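## Task

Every cable passes through the conduit and carries a letter tag at just one of its ends. Insert the tag-free ends of cables J and L fully into the junction-box side sockets marked with those same letters. Any plug sitting in an incorrect socket offsets one that is correctly placed. Plugs must stay seated on their own at the end, not held there by a gripper; release them and withdraw the grippers when finished.

## Robot and tools

ROBOT. Two 7-joint Kinova Gen3 arms, left_arm and right_arm, each with a Robotiq 2F-85 parallel gripper. The names are labels, not image sides. left_arm's base is at about (-0.027, +0.280, +0.195) m and right_arm's at about (-0.008, -0.397, +0.195) m; both bases are slightly tilted. Mounting plates and a metal frame behind the arms are fixed obstacles.

FRAMES. All poses use one scene frame: origin on the table top midway between the arms, +x out over the table, +z up, left_arm on the +y side. In each gripper's own frame, +z runs along the fingers away from the wrist and the pads close along y. end_effector_position is the point between the pads when closed; closed fingertips reach about 19 mm past it, open ones about 6 mm. Closing pushes the tips about 13 mm further out, so leave room above surfaces. Reported hand positions can be slightly off, more so at long reach.

ROW FORMAT. Every row has 18 numbers, even if one arm is idle: left_arm x, y, z (metres), qw, qx, qy, qz (unit quaternion, w first), gripper position, gripper speed; then the same nine for right_arm. x, y, z and the quaternion are an absolute pose in the scene frame, not an offset. Gripper position runs -1 to +1: +1 fully open (85 mm), 0 about 41 mm, about -0.8 pads touching, -1 close until blocked. Gripper speed runs -1 to +1: roughly 20, 85 and 150 mm/s at -1, 0, +1. Grip force is fixed by the arm (roughly 190 to 235 N per pad). To leave a gripper unchanged, resend its previous two gripper numbers (0 is a real command). To keep an arm still, resend the exact pose from the latest result plus its gripper numbers. Keep sending the same quaternion to hold orientation rather than copying a drifted reported one.

execute_actions(actions): a list of actions; each action is a table of up to 15 rows, one row per 1/30 s control step, lasting 0.5 s in all; a short table repeats its final row. An empty list just returns state and images. An action is rejected for both arms if any target lies over 0.6 m from that gripper's current position along any of its own axes; if the call is malformed or its first action fails this test, nothing runs. Each step, the commanded pose is clipped to within 70 mm and 16 degrees of the measured pose, so far targets take several actions; position wins over orientation when both cannot be met.

move(target, speed, blocking): target is one 18-number row as above (absolute poses). Each gripper travels a straight line toward it, both finishing together, over 0.5 to 10 s. speed is metres per second, 0.002 to 0.5, default 0.25; rotation capped at twice that in rad/s. Gripper numbers are applied at the start. Paths ignore obstacles and the other arm, and the hand can lag or overshoot speed near full reach. With blocking=false you get a result after 0.5 s; then use wait(0) to check, and call wait or stop before sending new rows or moves. The extra "move:" line reports the ending (done, off_target, moving, held, fault) and limits: paced means the pose was clipped, held means a safety check blocked steps. Each gripper's distance from its target is also listed.

wait(seconds): 0 to 10; the arms keep their last command and a running move continues. stop(): brakes a running move; the arm needs room to stop. zoom_image(camera, region): camera is cam_high, cam_low, cam_left_wrist or cam_right_wrist; region [x0, y0, x1, y1] in pixels of that 504x504 image, at most 504 by 504. read_manual(section): licence texts only, section "licences". finished_scene(scene): pass the current scene number to end it irreversibly; its result reports success and gives the next task.

RESULTS. The state line reads left_arm: ... | right_arm: ... with position and quaternion. "Hand target" lines show what each controller is now driving toward. "pose unreachable" means clearance checking altered or blocked that arm. Step readings list positions; HELD marks steps where an arm's command was held back. position_measured_pct is about 50 minus 50 times the finger position: 0 fully open; stopping below about 90 short of the request means something is held or blocking; about 90 means the pads met on nothing or something very thin. MOTOR HOT appears at 60 °C; at 75 °C an OVER-TEMPERATURE FAULT makes that arm go weak and sag. A TORQUE FAULT (joint load over its limit: 50.7 N m for the four larger joints, 31.9 N m for the wrist three, held load included) freezes that arm for 10 s and drops the rest of the call. Camera calibration (intrinsics, distortion, world-to-camera transforms) is provided and may be slightly off.

GRIPPING. Grip with position -1 and keep sending it. For a gentle grip, open, then close only slightly narrower than the object. Release by commanding a width larger than the object. Fingers may re-close by themselves if the object slips.

AVOID. Knocking or placing anything off the table, dropping or slamming objects, fast impacts and deep pushes past contact, and letting the arms strike or squeeze each other. Loose objects may occasionally be nudged by outside disturbances. Finish with plugs seated, grippers open and clear.

Each tool is called after "Request:" as name([rows], argument=value, ...), one row to a line, values as JSON.

## Session

Request:
execute_actions(actions=[])

Scene clock: 0.00 s.
left_arm: end_effector_position=(+0.2279, +0.4507, +0.1750) position_measured_pct=0.0 end_effector_quat_wxyz=(+0.654, +0.259, -0.708, -0.070) | right_arm: end_effector_position=(+0.0920, -0.3268, +0.3680) position_measured_pct=0.0 end_effector_quat_wxyz=(+0.140, +0.902, -0.396, +0.100)
Joint positions: left_arm=[-0.514  1.416 -0.117  1.103 -0.171  1.936  1.967] | right_arm=[-0.982  0.225 -0.416  2.353  0.256  1.111  2.176]
Joint velocities: left_arm=[ 0.    -0.001 -0.    -0.     0.    -0.     0.   ] | right_arm=[ 0.001  0.001 -0.    -0.001  0.     0.001 -0.001]
Hand target (left_arm): +0.228, +0.451, +0.175; +0.654, +0.259, -0.708, -0.070
Hand target (right_arm): +0.092, -0.327, +0.368; +0.140, +0.902, -0.396, +0.100

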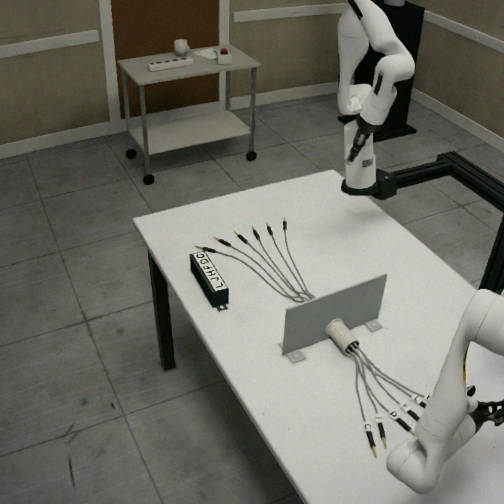

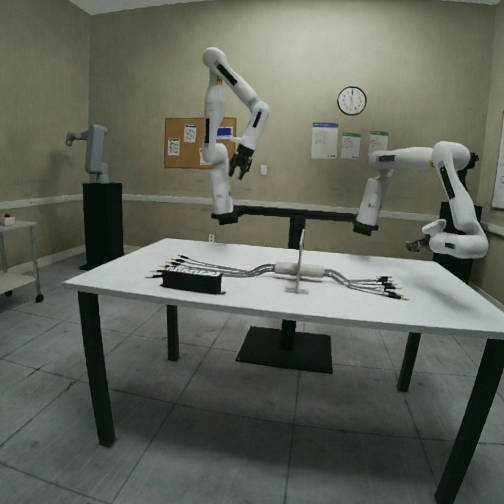

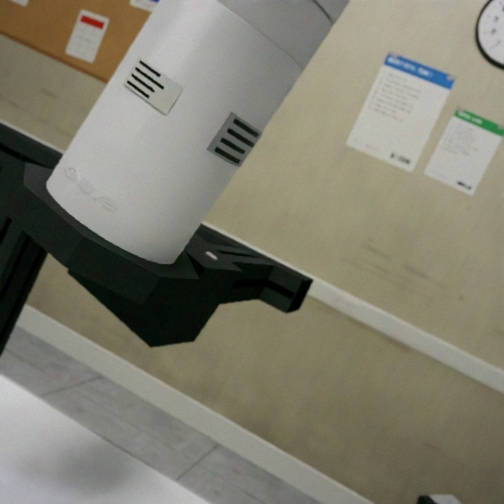

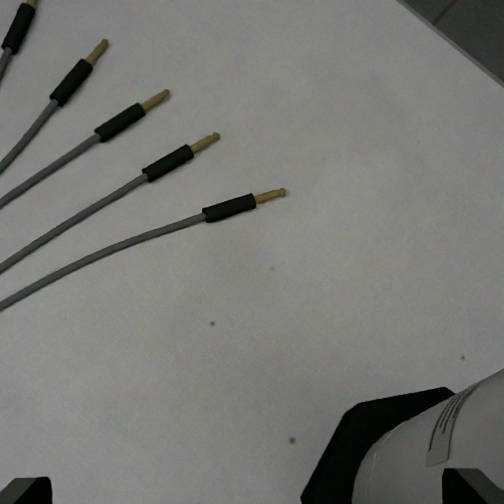

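Request:
move(target=[0.42,0.27,0.35,0,0.707,0.707,0,1,0,0.4,-0.35,0.4,0,0.707,-0.707,0,1,0])

Scene clock: 5.60 s.
left_arm: end_effector_position=(+0.4205, +0.2678, +0.3526) position_measured_pct=0.0 end_effector_quat_wxyz=(+0.001, +0.708, +0.707, -0.001) | right_arm: end_effector_position=(+0.3997, -0.3493, +0.3999) position_measured_pct=0.0 end_effector_quat_wxyz=(+0.000, -0.707, +0.707, +0.001)
Joint positions: left_arm=[-0.443  0.513  0.708  1.78  -0.594  1.044  0.648] | right_arm=[-0.314  0.322  0.032  1.793  0.195  1.053  2.64 ]
Joint velocities: left_arm=[-0.009 -0.005 -0.002  0.001  0.002 -0.003 -0.005] | right_arm=[ 0.002  0.002  0.001 -0.002 -0.001 -0.001  0.001]
Hand target (left_arm): +0.421, +0.268, +0.353; +0.001, +0.707, +0.707, -0.001
Hand target (right_arm): +0.400, -0.349, +0.400; -0.000, +0.707, -0.707, -0.001
Off the commanded pose (left_arm): 0.003 m, 0 deg.
Off the commanded pose (right_arm): 0.001 m, 0 deg.
move: done
camera_calibration (this result's frames):
cam_left_wrist: T_world_to_cam=[[0.998062, -0.0307671, 0.0540812, -0.437902], [-0.0289009, -0.998971, -0.0349585, 0.356667], [0.0551011, 0.0333278, -0.997924, 0.464058], [0, 0, 0, 1]] pos_world=[0.421792, 0.327361, 0.499246]
cam_right_wrist: T_world_to_cam=[[-0.999797, -0.00899928, 0.0180047, 0.387076], [-0.00899384, 0.999959, 0.000383254, 0.405427], [-0.0180075, 0.000221245, -0.999838, 0.55113], [0, 0, 0, 1]] pos_world=[0.400569, -0.402049, 0.543916]

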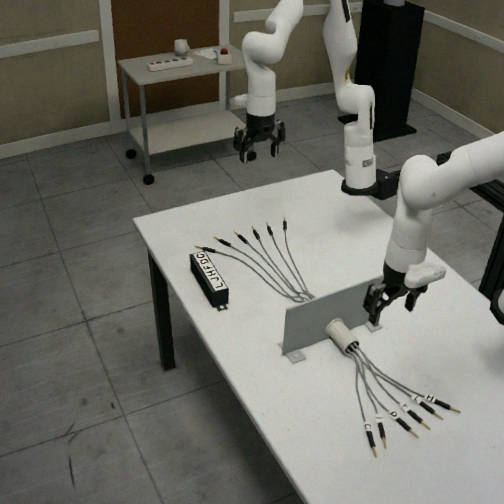

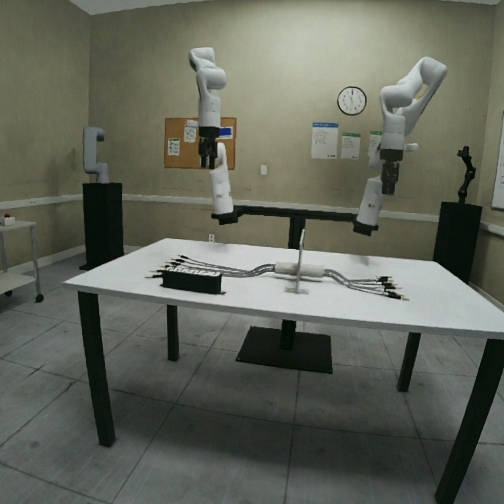

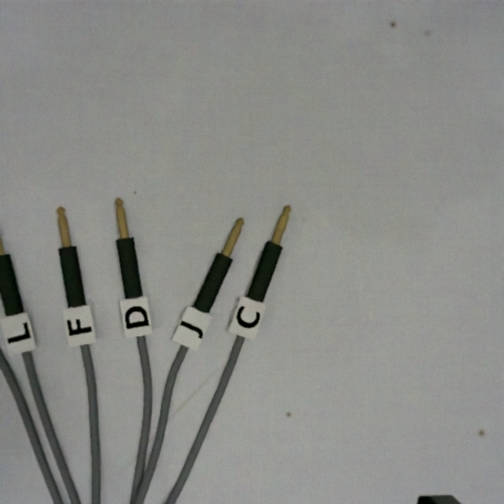

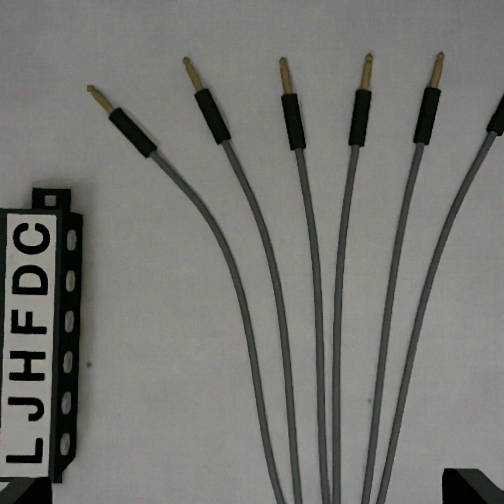

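Request:
move(target=[0.421,0.319,0.07,0,0.819,0.574,0,-0.25,0,0.36,-0.4,0.42,0,0.707,-0.707,0,1,0])

Request:
move(target=[0.421,0.319,0.024,0,0.819,0.574,0,-0.25,0,0.36,-0.4,0.42,0,0.707,-0.707,0,1,0], speed=0.05)

Request:
zoom_image(camera="cam_high", region=[320,340,480,480])

Scene clock: 7.60 s.
left_arm: end_effector_position=(+0.4219, +0.3190, +0.0695) position_measured_pct=62.3 end_effector_quat_wxyz=(+0.000, +0.819, +0.574, -0.000) | right_arm: end_effector_position=(+0.3600, -0.3999, +0.4200) position_measured_pct=0.0 end_effector_quat_wxyz=(+0.000, -0.707, +0.707, +0.000)
Joint positions: left_arm=[-0.426  1.03   0.349  1.885 -1.242  0.49   0.706] | right_arm=[-0.261  0.174  0.052  1.899  0.196  1.08   2.719]
Joint velocities: left_arm=[ 0.003  0.004 -0.     0.    -0.002 -0.001  0.002] | right_arm=[-0.001 -0.001 -0.    -0.001  0.001  0.001  0.   ]
Hand target (left_arm): +0.422, +0.319, +0.069; +0.000, +0.819, +0.574, -0.000
Hand target (right_arm): +0.360, -0.400, +0.420; -0.000, +0.707, -0.707, -0.000
Off the commanded pose (left_arm): 0.001 m, 0 deg.
Off the commanded pose (right_arm): 0.000 m, 0 deg.
move: done
camera_calibration (this result's frames):
cam_left_wrist: T_world_to_cam=[[0.928536, -0.367215, 0.0545427, -0.285763], [-0.365667, -0.930033, -0.0364221, 0.518132], [0.0641012, 0.0138747, -0.997847, 0.182189], [0, 0, 0, 1]] pos_world=[0.443126, 0.374416, 0.216255]
cam_right_wrist: T_world_to_cam=[[-0.999819, -0.0082273, 0.0171527, 0.347213], [-0.00825497, 0.999965, -0.00154276, 0.456193], [-0.0171394, -0.00168408, -0.999852, 0.56948], [0, 0, 0, 1]] pos_world=[0.360677, -0.452361, 0.564144]

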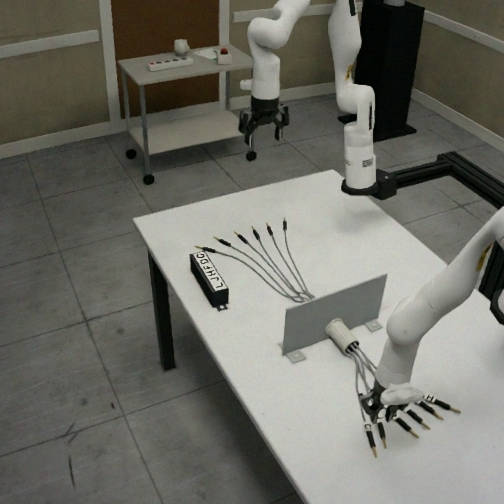

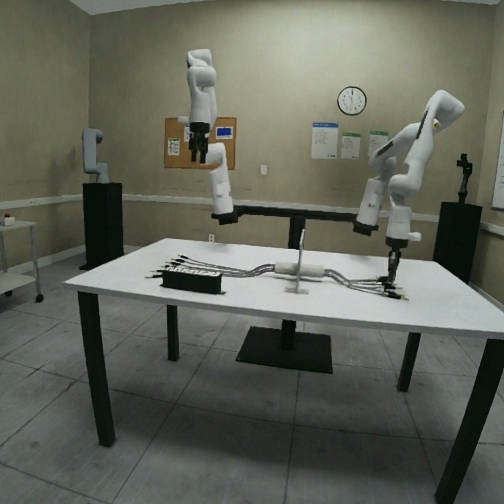

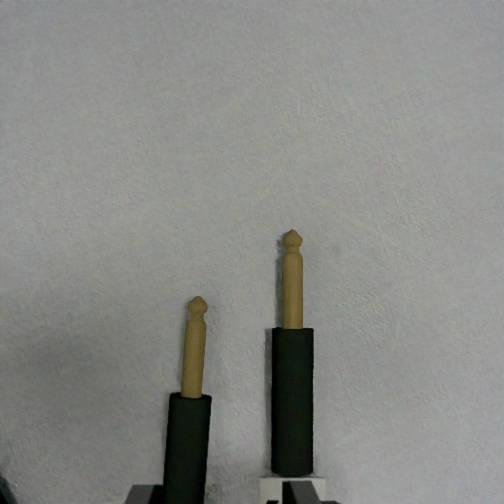

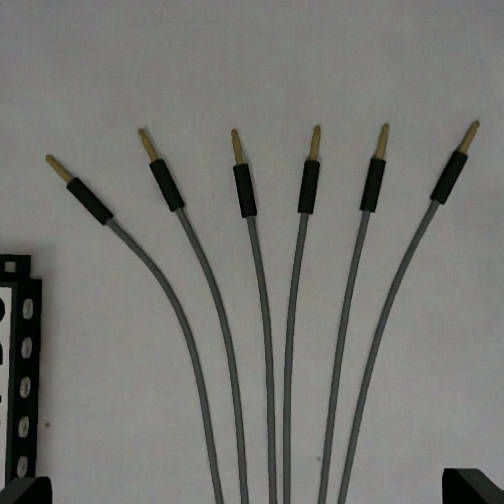

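Scene clock: 8.80 s.
left_arm: end_effector_position=(+0.4282, +0.3156, +0.0322) position_measured_pct=62.3 end_effector_quat_wxyz=(+0.006, +0.820, +0.572, +0.006) | right_arm: end_effector_position=(+0.3600, -0.4000, +0.4200) position_measured_pct=0.0 end_effector_quat_wxyz=(+0.000, -0.707, +0.707, -0.000)
Joint positions: left_arm=[-0.387  1.108  0.276  1.846 -1.34   0.415  0.797] | right_arm=[-0.261  0.174  0.052  1.899  0.197  1.08   2.719]
Joint velocities: left_arm=[ 0.006 -0.001 -0.003 -0.002 -0.004 -0.003  0.003] | right_arm=[ 0.001 -0.001 -0.    -0.001 -0.     0.003  0.   ]
Hand target (left_arm): +0.421, +0.319, +0.024; +0.000, +0.819, +0.574, -0.000
Hand target (right_arm): +0.360, -0.400, +0.420; -0.000, +0.707, -0.707, +0.000
Off the commanded pose (left_arm): 0.011 m, 1 deg.
Off the commanded pose (right_arm): 0.000 m, 0 deg.
move: off_target (left_arm)
camera_calibration (this result's frames):
cam_left_wrist: T_world_to_cam=[[0.925753, -0.371392, 0.0710657, -0.288774], [-0.369366, -0.928411, -0.0402844, 0.517077], [0.0809394, 0.0110442, -0.996658, 0.138175], [0, 0, 0, 1]] pos_world=[0.44714, 0.371286, 0.179065]
cam_right_wrist: T_world_to_cam=[[-0.999821, -0.00819494, 0.0170515, 0.347293], [-0.00822884, 0.999964, -0.00191905, 0.456464], [-0.0170352, -0.00205902, -0.999853, 0.569315], [0, 0, 0, 1]] pos_world=[0.360685, -0.45243, 0.564185]

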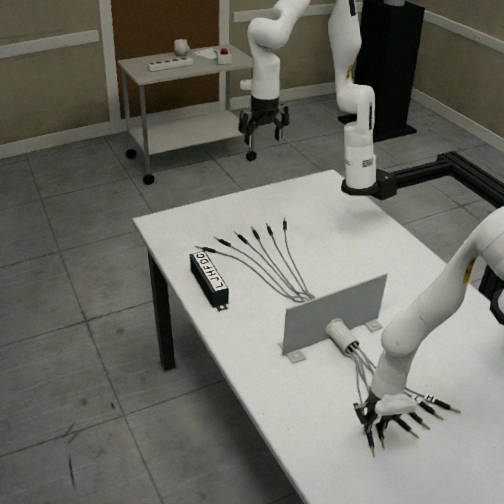

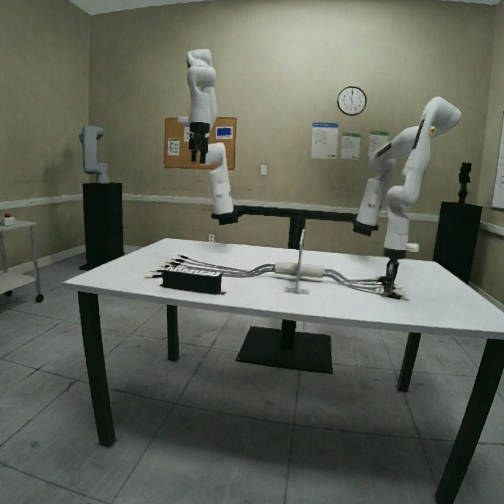

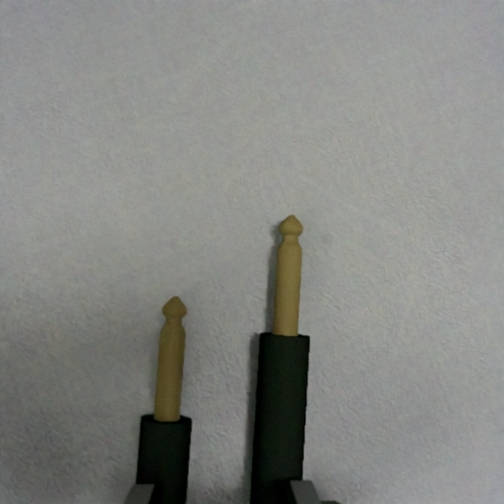

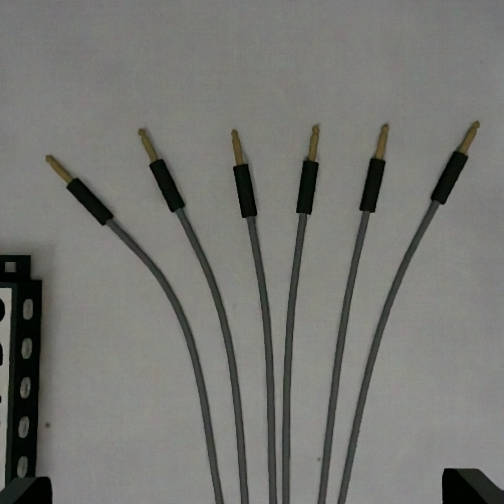

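Region (320, 340, 480, 480) of cam_high's 504x504 image, scaled by 3.150, with more detail than that image has; it fills the top 441 rows of this view, and the rest is white.

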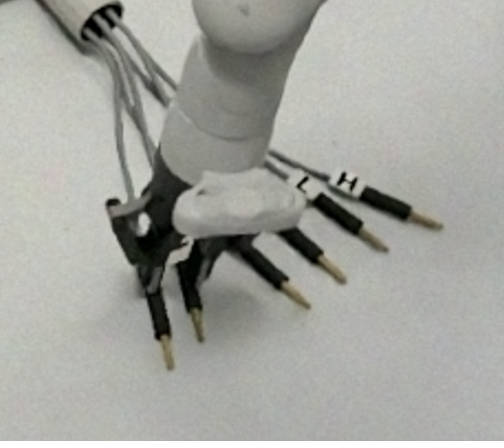

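Request:
move(target=[0.414,0.322,0.045,0,0.819,0.574,0,-0.4,0,0.36,-0.4,0.42,0,0.707,-0.707,0,1,0], speed=0.05)

Scene clock: 9.63 s.
left_arm: end_effector_position=(+0.4139, +0.3219, +0.0448) position_measured_pct=69.8 end_effector_quat_wxyz=(-0.000, +0.819, +0.574, -0.000) | right_arm: end_effector_position=(+0.3600, -0.4000, +0.4200) position_measured_pct=0.0 end_effector_quat_wxyz=(+0.000, -0.707, +0.707, -0.000)
Joint positions: left_arm=[-0.402  1.072  0.283  1.89  -1.324  0.424  0.785] | right_arm=[-0.261  0.174  0.052  1.899  0.197  1.08   2.719]
Joint velocities: left_arm=[-0.002 -0.004 -0.001  0.002 -0.     0.    -0.001] | right_arm=[ 0.001 -0.    -0.    -0.    -0.     0.001  0.   ]
Hand target (left_arm): +0.414, +0.322, +0.045; -0.000, +0.819, +0.574, +0.000
Hand target (right_arm): +0.360, -0.400, +0.420; +0.000, +0.707, -0.707, -0.000
Off the commanded pose (left_arm): 0.000 m, 0 deg.
Off the commanded pose (right_arm): 0.000 m, 0 deg.
move: done
camera_calibration (this result's frames):
cam_left_wrist: T_world_to_cam=[[0.928135, -0.368225, 0.054543, -0.275435], [-0.36664, -0.929626, -0.037024, 0.517309], [0.0643378, 0.0143656, -0.997825, 0.157711], [0, 0, 0, 1]] pos_world=[0.43516, 0.377216, 0.191543]
cam_right_wrist: T_world_to_cam=[[-0.999821, -0.00819532, 0.0170515, 0.347293], [-0.00822923, 0.999964, -0.00191949, 0.456465], [-0.0170351, -0.00205947, -0.999853, 0.569315], [0, 0, 0, 1]] pos_world=[0.360685, -0.45243, 0.564185]

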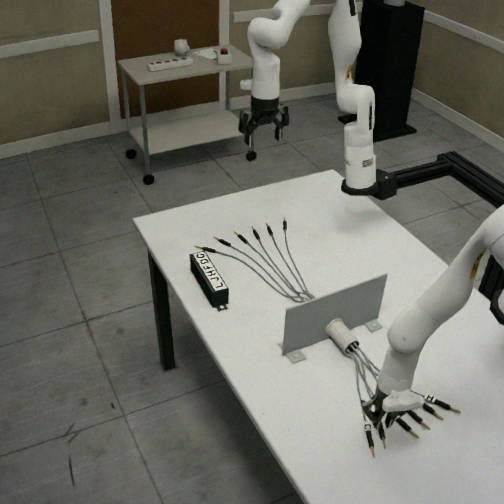

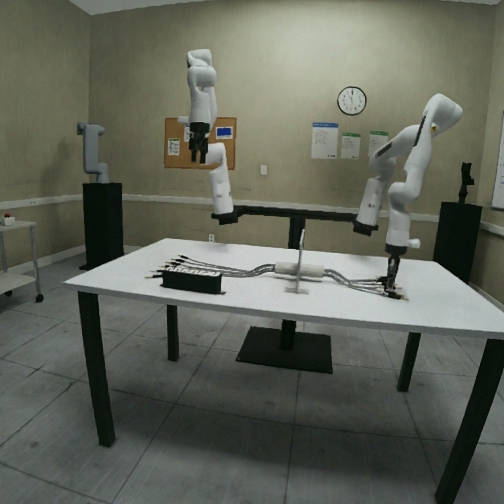

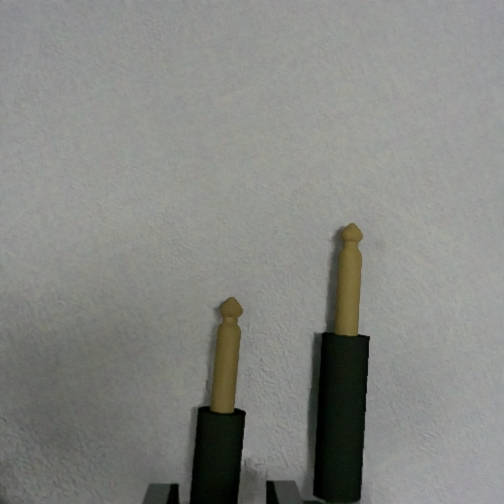

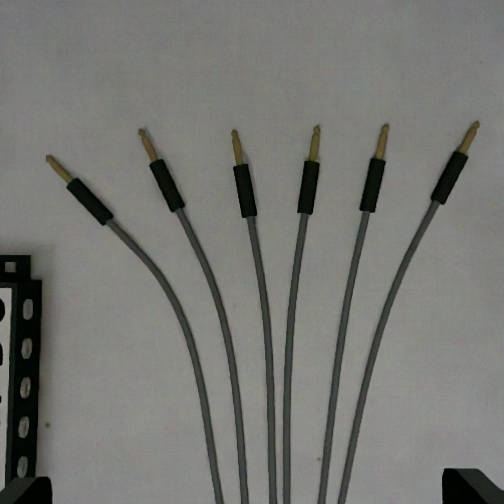

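Request:
move(target=[0.412,0.323,0.024,0,0.819,0.574,0,-0.4,0,0.36,-0.4,0.42,0,0.707,-0.707,0,1,0], speed=0.04)

Request:
move(target=[0.412,0.323,0.024,0,0.819,0.574,0,-1,0,0.36,-0.4,0.42,0,0.707,-0.707,0,1,0])

Request:
move(target=[0.425,0.375,0.026,0,0.819,0.574,0,-1,0,0.36,-0.4,0.42,0,0.707,-0.707,0,1,0], speed=0.05)

Scene clock: 10.57 s.
left_arm: end_effector_position=(+0.4121, +0.3231, +0.0241) position_measured_pct=69.8 end_effector_quat_wxyz=(+0.000, +0.819, +0.574, +0.000) | right_arm: end_effector_position=(+0.3600, -0.4000, +0.4200) position_measured_pct=0.0 end_effector_quat_wxyz=(+0.000, -0.707, +0.707, -0.000)
Joint positions: left_arm=[-0.385  1.115  0.239  1.874 -1.379  0.384  0.838] | right_arm=[-0.261  0.174  0.052  1.899  0.197  1.08   2.719]
Joint velocities: left_arm=[ 0.003  0.003 -0.003 -0.    -0.002 -0.002  0.004] | right_arm=[ 0.     0.     0.    -0.001  0.     0.001 -0.   ]
Hand target (left_arm): +0.412, +0.323, +0.024; +0.000, +0.819, +0.574, -0.000
Hand target (right_arm): +0.360, -0.400, +0.420; +0.000, +0.707, -0.707, -0.000
Off the commanded pose (left_arm): 0.000 m, 0 deg.
Off the commanded pose (right_arm): 0.000 m, 0 deg.
move: done
camera_calibration (this result's frames):
cam_left_wrist: T_world_to_cam=[[0.928302, -0.367782, 0.0547028, -0.272371], [-0.36619, -0.929801, -0.0370856, 0.51684], [0.0645021, 0.014395, -0.997814, 0.137076], [0, 0, 0, 1]] pos_world=[0.433262, 0.378412, 0.170843]
cam_right_wrist: T_world_to_cam=[[-0.999821, -0.00819557, 0.0170512, 0.347293], [-0.00822948, 0.999964, -0.00191941, 0.456465], [-0.0170348, -0.00205939, -0.999853, 0.569315], [0, 0, 0, 1]] pos_world=[0.360686, -0.45243, 0.564185]

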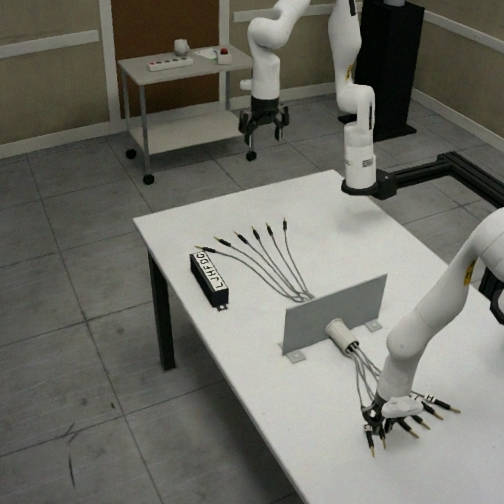

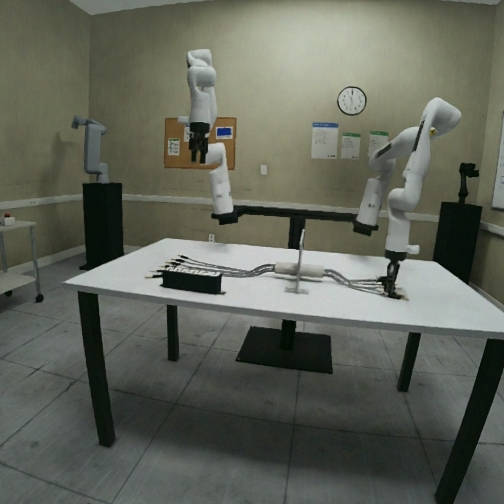

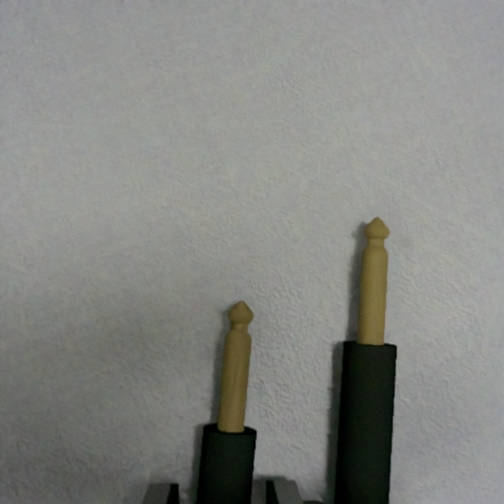

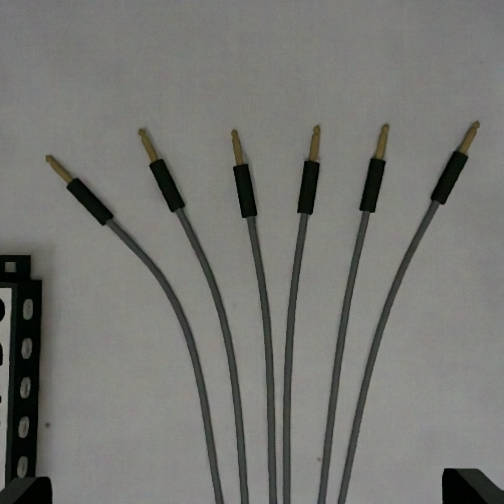

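Scene clock: 11.27 s.
left_arm: end_effector_position=(+0.4121, +0.3231, +0.0245) position_measured_pct=83.3 end_effector_quat_wxyz=(-0.000, +0.819, +0.574, +0.000) | right_arm: end_effector_position=(+0.3600, -0.4000, +0.4200) position_measured_pct=0.0 end_effector_quat_wxyz=(+0.000, -0.707, +0.707, -0.000)
Joint positions: left_arm=[-0.384  1.114  0.239  1.875 -1.379  0.384  0.838] | right_arm=[-0.261  0.174  0.052  1.899  0.197  1.08   2.719]
Joint velocities: left_arm=[ 0.    -0.     0.001  0.    -0.001 -0.     0.   ] | right_arm=[ 0.001 -0.001  0.    -0.     0.     0.002 -0.   ]
Hand target (left_arm): +0.412, +0.323, +0.024; -0.000, +0.819, +0.574, -0.000
Hand target (right_arm): +0.360, -0.400, +0.420; +0.000, +0.707, -0.707, -0.000
Off the commanded pose (left_arm): 0.001 m, 0 deg.
Off the commanded pose (right_arm): 0.000 m, 0 deg.
move: done
camera_calibration (this result's frames):
cam_left_wrist: T_world_to_cam=[[0.928181, -0.368055, 0.0549196, -0.272268], [-0.366426, -0.929686, -0.0376178, 0.51693], [0.0649034, 0.0147922, -0.997782, 0.137217], [0, 0, 0, 1]] pos_world=[0.433225, 0.378344, 0.171311]
cam_right_wrist: T_world_to_cam=[[-0.999821, -0.00819583, 0.0170515, 0.347293], [-0.00822974, 0.999964, -0.00191946, 0.456465], [-0.0170351, -0.00205945, -0.999853, 0.569315], [0, 0, 0, 1]] pos_world=[0.360686, -0.45243, 0.564185]

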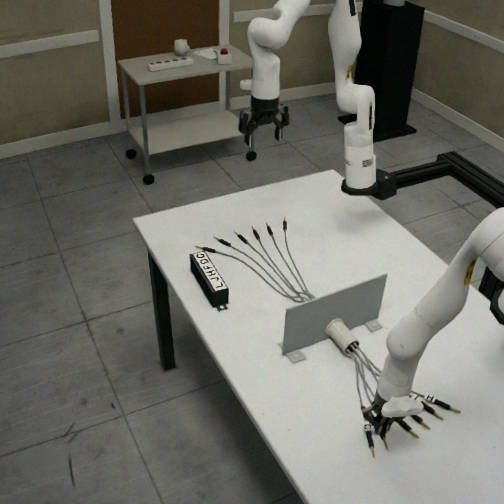

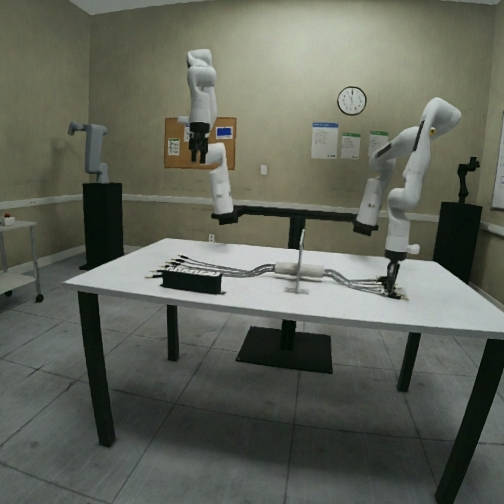

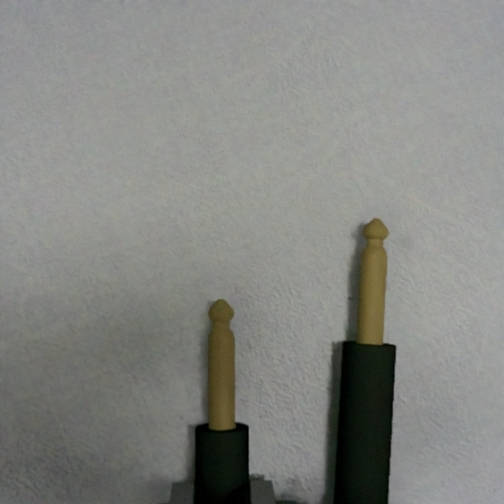

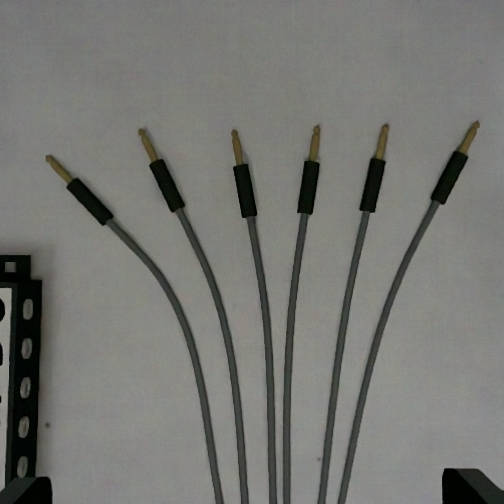

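Scene clock: 12.63 s.
left_arm: end_effector_position=(+0.4252, +0.3748, +0.0261) position_measured_pct=83.3 end_effector_quat_wxyz=(-0.000, +0.819, +0.574, +0.000) | right_arm: end_effector_position=(+0.3600, -0.4000, +0.4200) position_measured_pct=0.0 end_effector_quat_wxyz=(+0.000, -0.707, +0.707, -0.000)
Joint positions: left_arm=[-0.528  1.105  0.297  1.826 -1.308  0.431  0.63 ] | right_arm=[-0.261  0.174  0.052  1.899  0.197  1.08   2.719]
Joint velocities: left_arm=[-0.007  0.001  0.003 -0.002  0.005  0.002 -0.007] | right_arm=[-0.001 -0.    -0.     0.001 -0.     0.001 -0.   ]
Hand target (left_arm): +0.425, +0.375, +0.026; -0.000, +0.819, +0.574, +0.001
Hand target (right_arm): +0.360, -0.400, +0.420; +0.000, +0.707, -0.707, -0.000
Off the commanded pose (left_arm): 0.000 m, 0 deg.
Off the commanded pose (right_arm): 0.000 m, 0 deg.
move: done
camera_calibration (this result's frames):
cam_left_wrist: T_world_to_cam=[[0.92793, -0.368669, 0.0550387, -0.26517], [-0.367028, -0.929442, -0.0377976, 0.570074], [0.0650901, 0.0148728, -0.997769, 0.137012], [0, 0, 0, 1]] pos_world=[0.446374, 0.430053, 0.172849]
cam_right_wrist: T_world_to_cam=[[-0.999821, -0.00819577, 0.0170513, 0.347293], [-0.00822968, 0.999964, -0.0019193, 0.456465], [-0.017035, -0.00205928, -0.999853, 0.569315], [0, 0, 0, 1]] pos_world=[0.360686, -0.45243, 0.564185]

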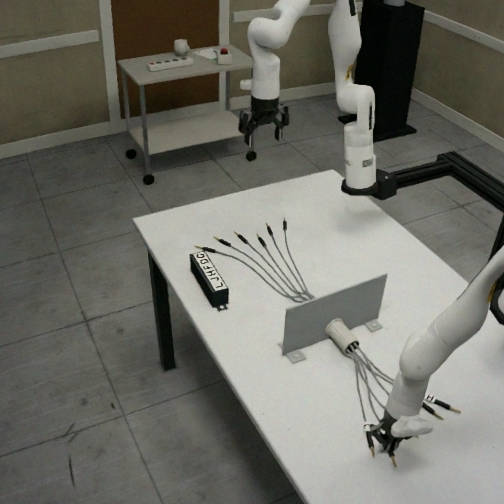

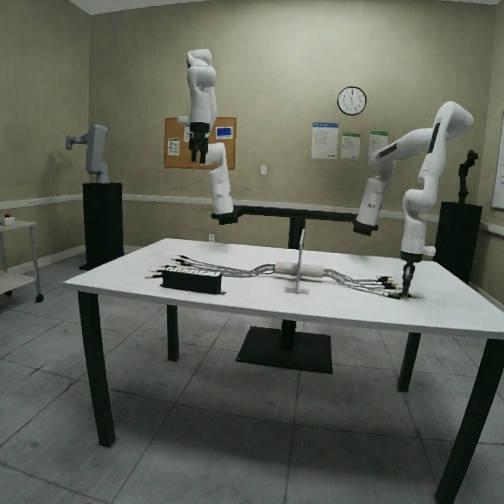

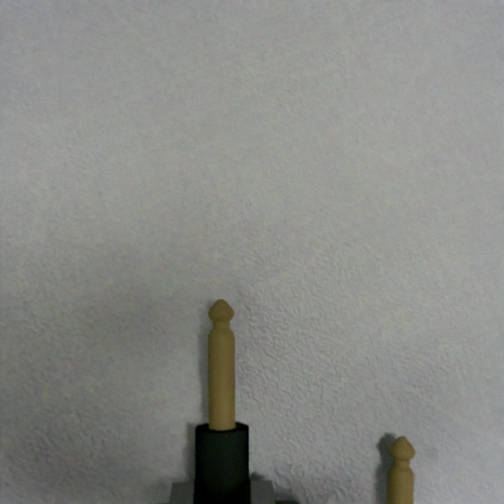

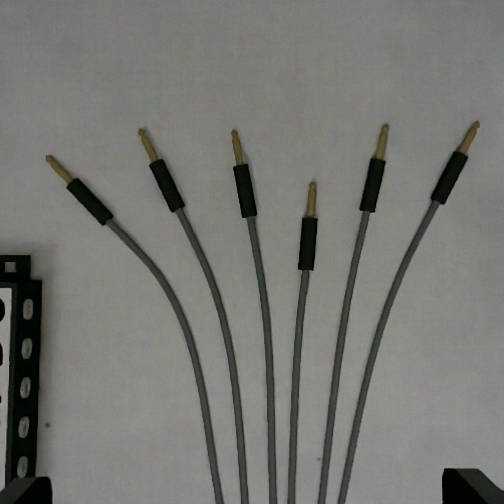

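J is the 4th. Now L (angle ~104°).

Request:
move(target=[0.425,0.375,0.026,0,0.819,0.574,0,-0.4,0,0.36,-0.4,0.42,0,0.707,-0.707,0,1,0])

Request:
move(target=[0.425,0.375,0.06,0,0.819,0.574,0,-0.4,0,0.36,-0.4,0.42,0,0.707,-0.707,0,1,0], speed=0.1)

Request:
move(target=[0.266,0.328,0.05,0,0.616,0.788,0,-0.4,0,0.36,-0.4,0.42,0,0.707,-0.707,0,1,0])

Scene clock: 13.43 s.
left_arm: end_effector_position=(+0.4250, +0.3750, +0.0260) position_measured_pct=69.8 end_effector_quat_wxyz=(+0.000, +0.819, +0.574, +0.000) | right_arm: end_effector_position=(+0.3600, -0.4000, +0.4200) position_measured_pct=0.0 end_effector_quat_wxyz=(+0.000, -0.707, +0.707, -0.000)
Joint positions: left_arm=[-0.529  1.105  0.297  1.826 -1.307  0.431  0.629] | right_arm=[-0.261  0.174  0.052  1.899  0.197  1.08   2.719]
Joint velocities: left_arm=[-0.     0.001  0.001  0.    -0.001 -0.001 -0.   ] | right_arm=[-0.     0.001  0.001  0.001  0.001 -0.001  0.   ]
Hand target (left_arm): +0.425, +0.375, +0.026; -0.000, +0.819, +0.574, +0.000
Hand target (right_arm): +0.360, -0.400, +0.420; +0.000, +0.707, -0.707, -0.000
Off the commanded pose (left_arm): 0.000 m, 0 deg.
Off the commanded pose (right_arm): 0.000 m, 0 deg.
move: done
camera_calibration (this result's frames):
cam_left_wrist: T_world_to_cam=[[0.928212, -0.368011, 0.0546849, -0.265253], [-0.366419, -0.92971, -0.0371129, 0.569952], [0.064499, 0.0144111, -0.997814, 0.137396], [0, 0, 0, 1]] pos_world=[0.44619, 0.430294, 0.172754]
cam_right_wrist: T_world_to_cam=[[-0.999821, -0.00819571, 0.0170512, 0.347293], [-0.00822962, 0.999964, -0.00191949, 0.456465], [-0.0170349, -0.00205948, -0.999853, 0.569315], [0, 0, 0, 1]] pos_world=[0.360686, -0.45243, 0.564185]

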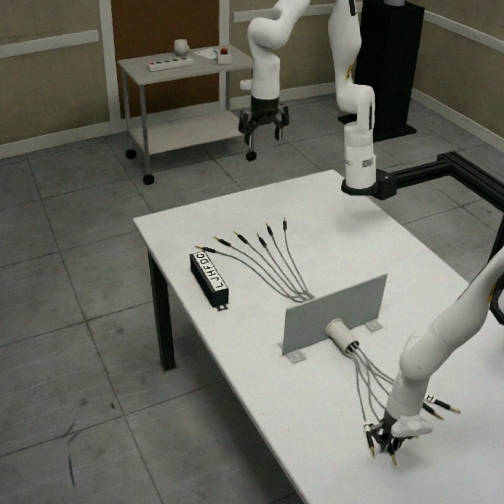

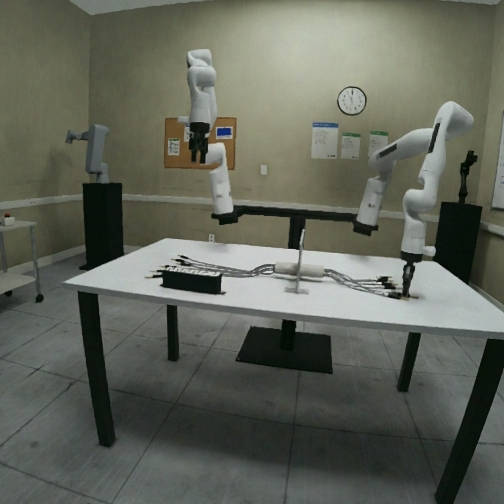

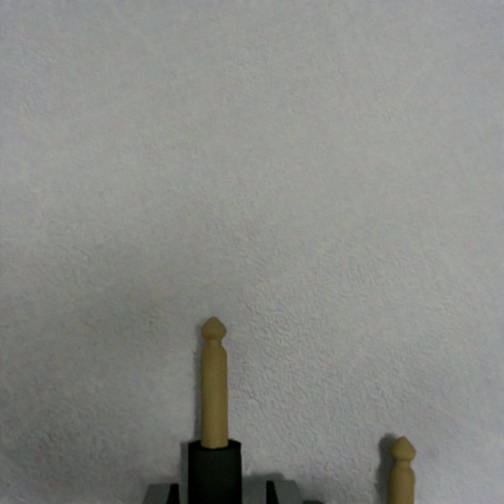

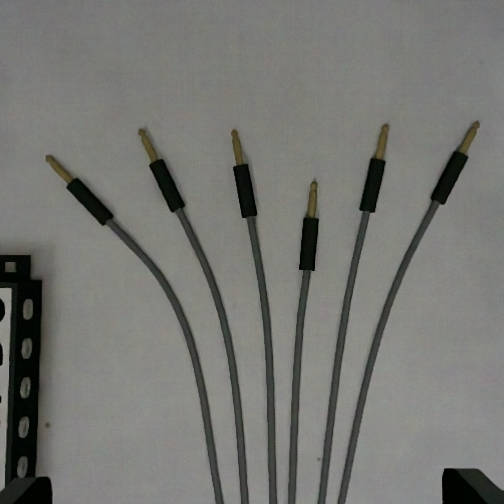

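Scene clock: 14.23 s.
left_arm: end_effector_position=(+0.4249, +0.3748, +0.0599) position_measured_pct=69.8 end_effector_quat_wxyz=(-0.000, +0.819, +0.574, -0.000) | right_arm: end_effector_position=(+0.3600, -0.4000, +0.4200) position_measured_pct=0.0 end_effector_quat_wxyz=(+0.000, -0.707, +0.707, -0.000)
Joint positions: left_arm=[-0.553  1.035  0.353  1.86  -1.24   0.483  0.57 ] | right_arm=[-0.261  0.174  0.052  1.899  0.197  1.08   2.719]
Joint velocities: left_arm=[-0.003 -0.004  0.001  0.     0.001  0.002 -0.002] | right_arm=[ 0.002  0.001  0.    -0.    -0.    -0.    -0.   ]
Hand target (left_arm): +0.425, +0.375, +0.060; -0.000, +0.819, +0.574, +0.000
Hand target (right_arm): +0.360, -0.400, +0.420; +0.000, +0.707, -0.707, -0.000
Off the commanded pose (left_arm): 0.000 m, 0 deg.
Off the commanded pose (right_arm): 0.000 m, 0 deg.
move: done
camera_calibration (this result's frames):
cam_left_wrist: T_world_to_cam=[[0.928096, -0.368323, 0.0545581, -0.266866], [-0.366737, -0.929587, -0.0370511, 0.571102], [0.0643633, 0.0143785, -0.997823, 0.171274], [0, 0, 0, 1]] pos_world=[0.446097, 0.430133, 0.206621]
cam_right_wrist: T_world_to_cam=[[-0.999821, -0.00819562, 0.0170513, 0.347293], [-0.00822953, 0.999964, -0.00191926, 0.456465], [-0.017035, -0.00205925, -0.999853, 0.569315], [0, 0, 0, 1]] pos_world=[0.360686, -0.45243, 0.564185]

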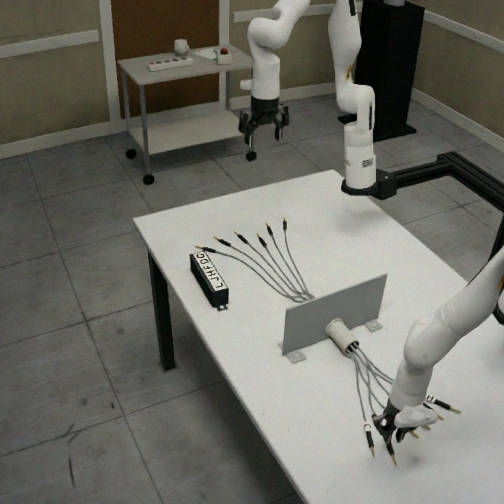

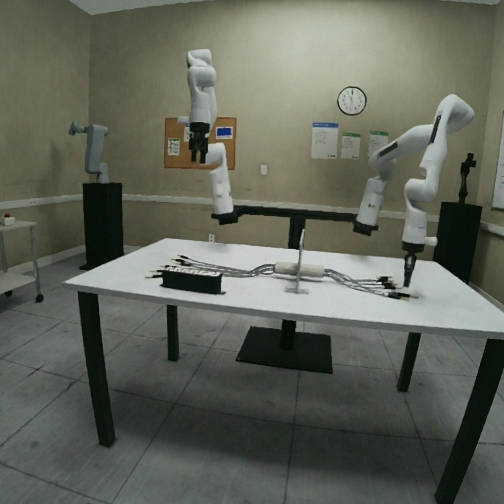

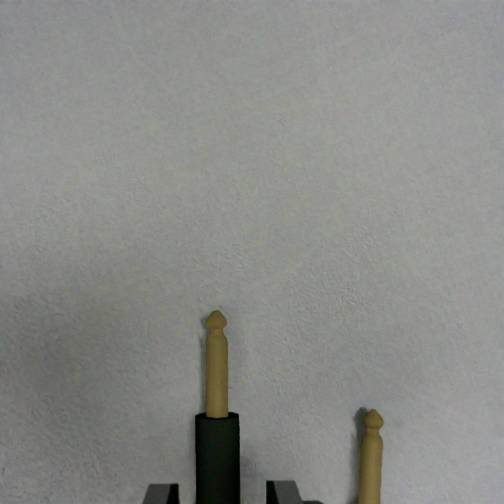

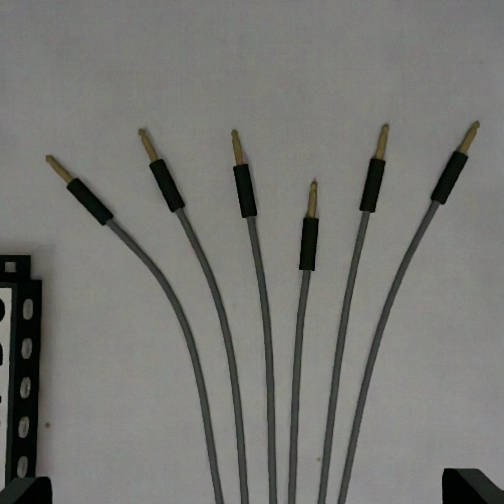

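Scene clock: 17.03 s.
left_arm: end_effector_position=(+0.2651, +0.3272, +0.0489) position_measured_pct=69.8 end_effector_quat_wxyz=(-0.000, +0.617, +0.787, -0.002) | right_arm: end_effector_position=(+0.3600, -0.4000, +0.4200) position_measured_pct=0.0 end_effector_quat_wxyz=(+0.000, -0.707, +0.707, -0.000)
Joint positions: left_arm=[ 0.261  1.202 -0.689  2.333 -0.979 -0.564  1.259] | right_arm=[-0.261  0.174  0.052  1.899  0.197  1.08   2.719]
Joint velocities: left_arm=[ 0.007  0.008  0.002  0.004  0.008 -0.005 -0.007] | right_arm=[-0.001 -0.     0.001  0.001 -0.     0.    -0.   ]
Hand target (left_arm): +0.265, +0.327, +0.049; -0.000, +0.617, +0.787, -0.002
Hand target (right_arm): +0.360, -0.400, +0.420; +0.000, +0.707, -0.707, -0.000
Off the commanded pose (left_arm): 0.002 m, 0 deg.
Off the commanded pose (right_arm): 0.000 m, 0 deg.
move: done
camera_calibration (this result's frames):
cam_left_wrist: T_world_to_cam=[[0.976153, 0.210831, 0.0517205, -0.337655], [0.212741, -0.976493, -0.0346744, 0.329455], [0.0431943, 0.0448507, -0.998059, 0.166956], [0, 0, 0, 1]] pos_world=[0.252303, 0.385411, 0.19552]
cam_right_wrist: T_world_to_cam=[[-0.999821, -0.00819556, 0.0170516, 0.347293], [-0.00822947, 0.999964, -0.00191949, 0.456465], [-0.0170352, -0.00205948, -0.999853, 0.569315], [0, 0, 0, 1]] pos_world=[0.360685, -0.45243, 0.564185]

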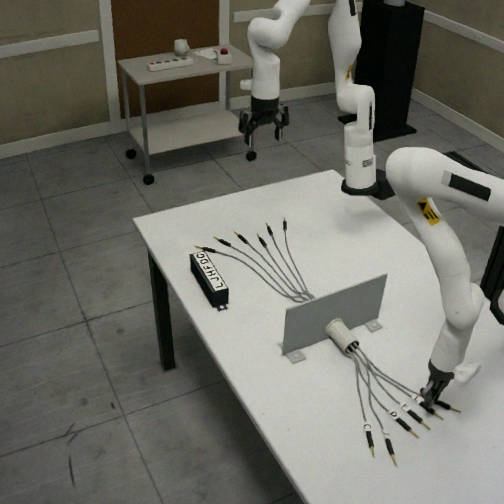

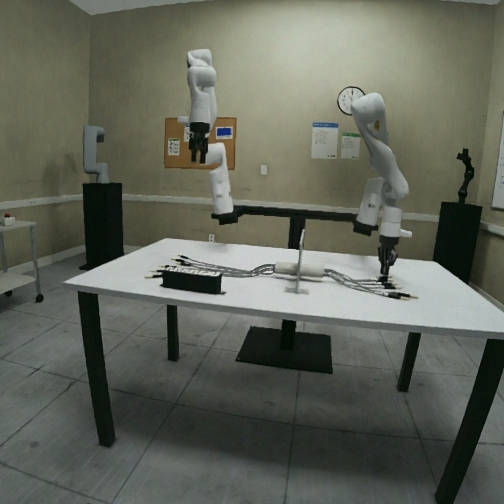

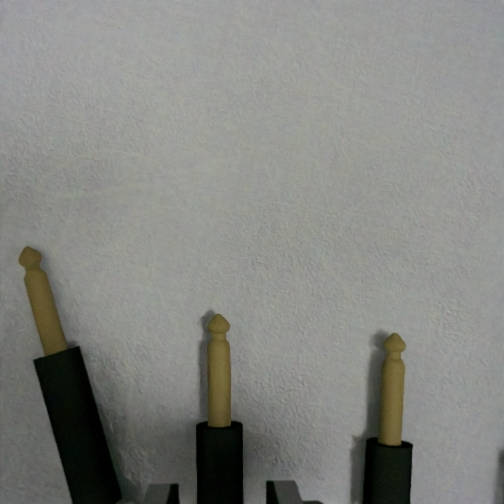

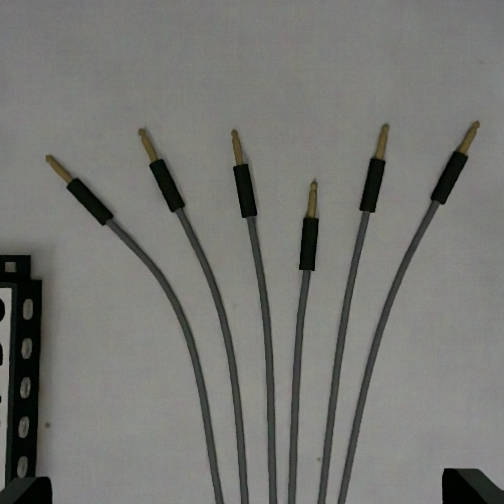

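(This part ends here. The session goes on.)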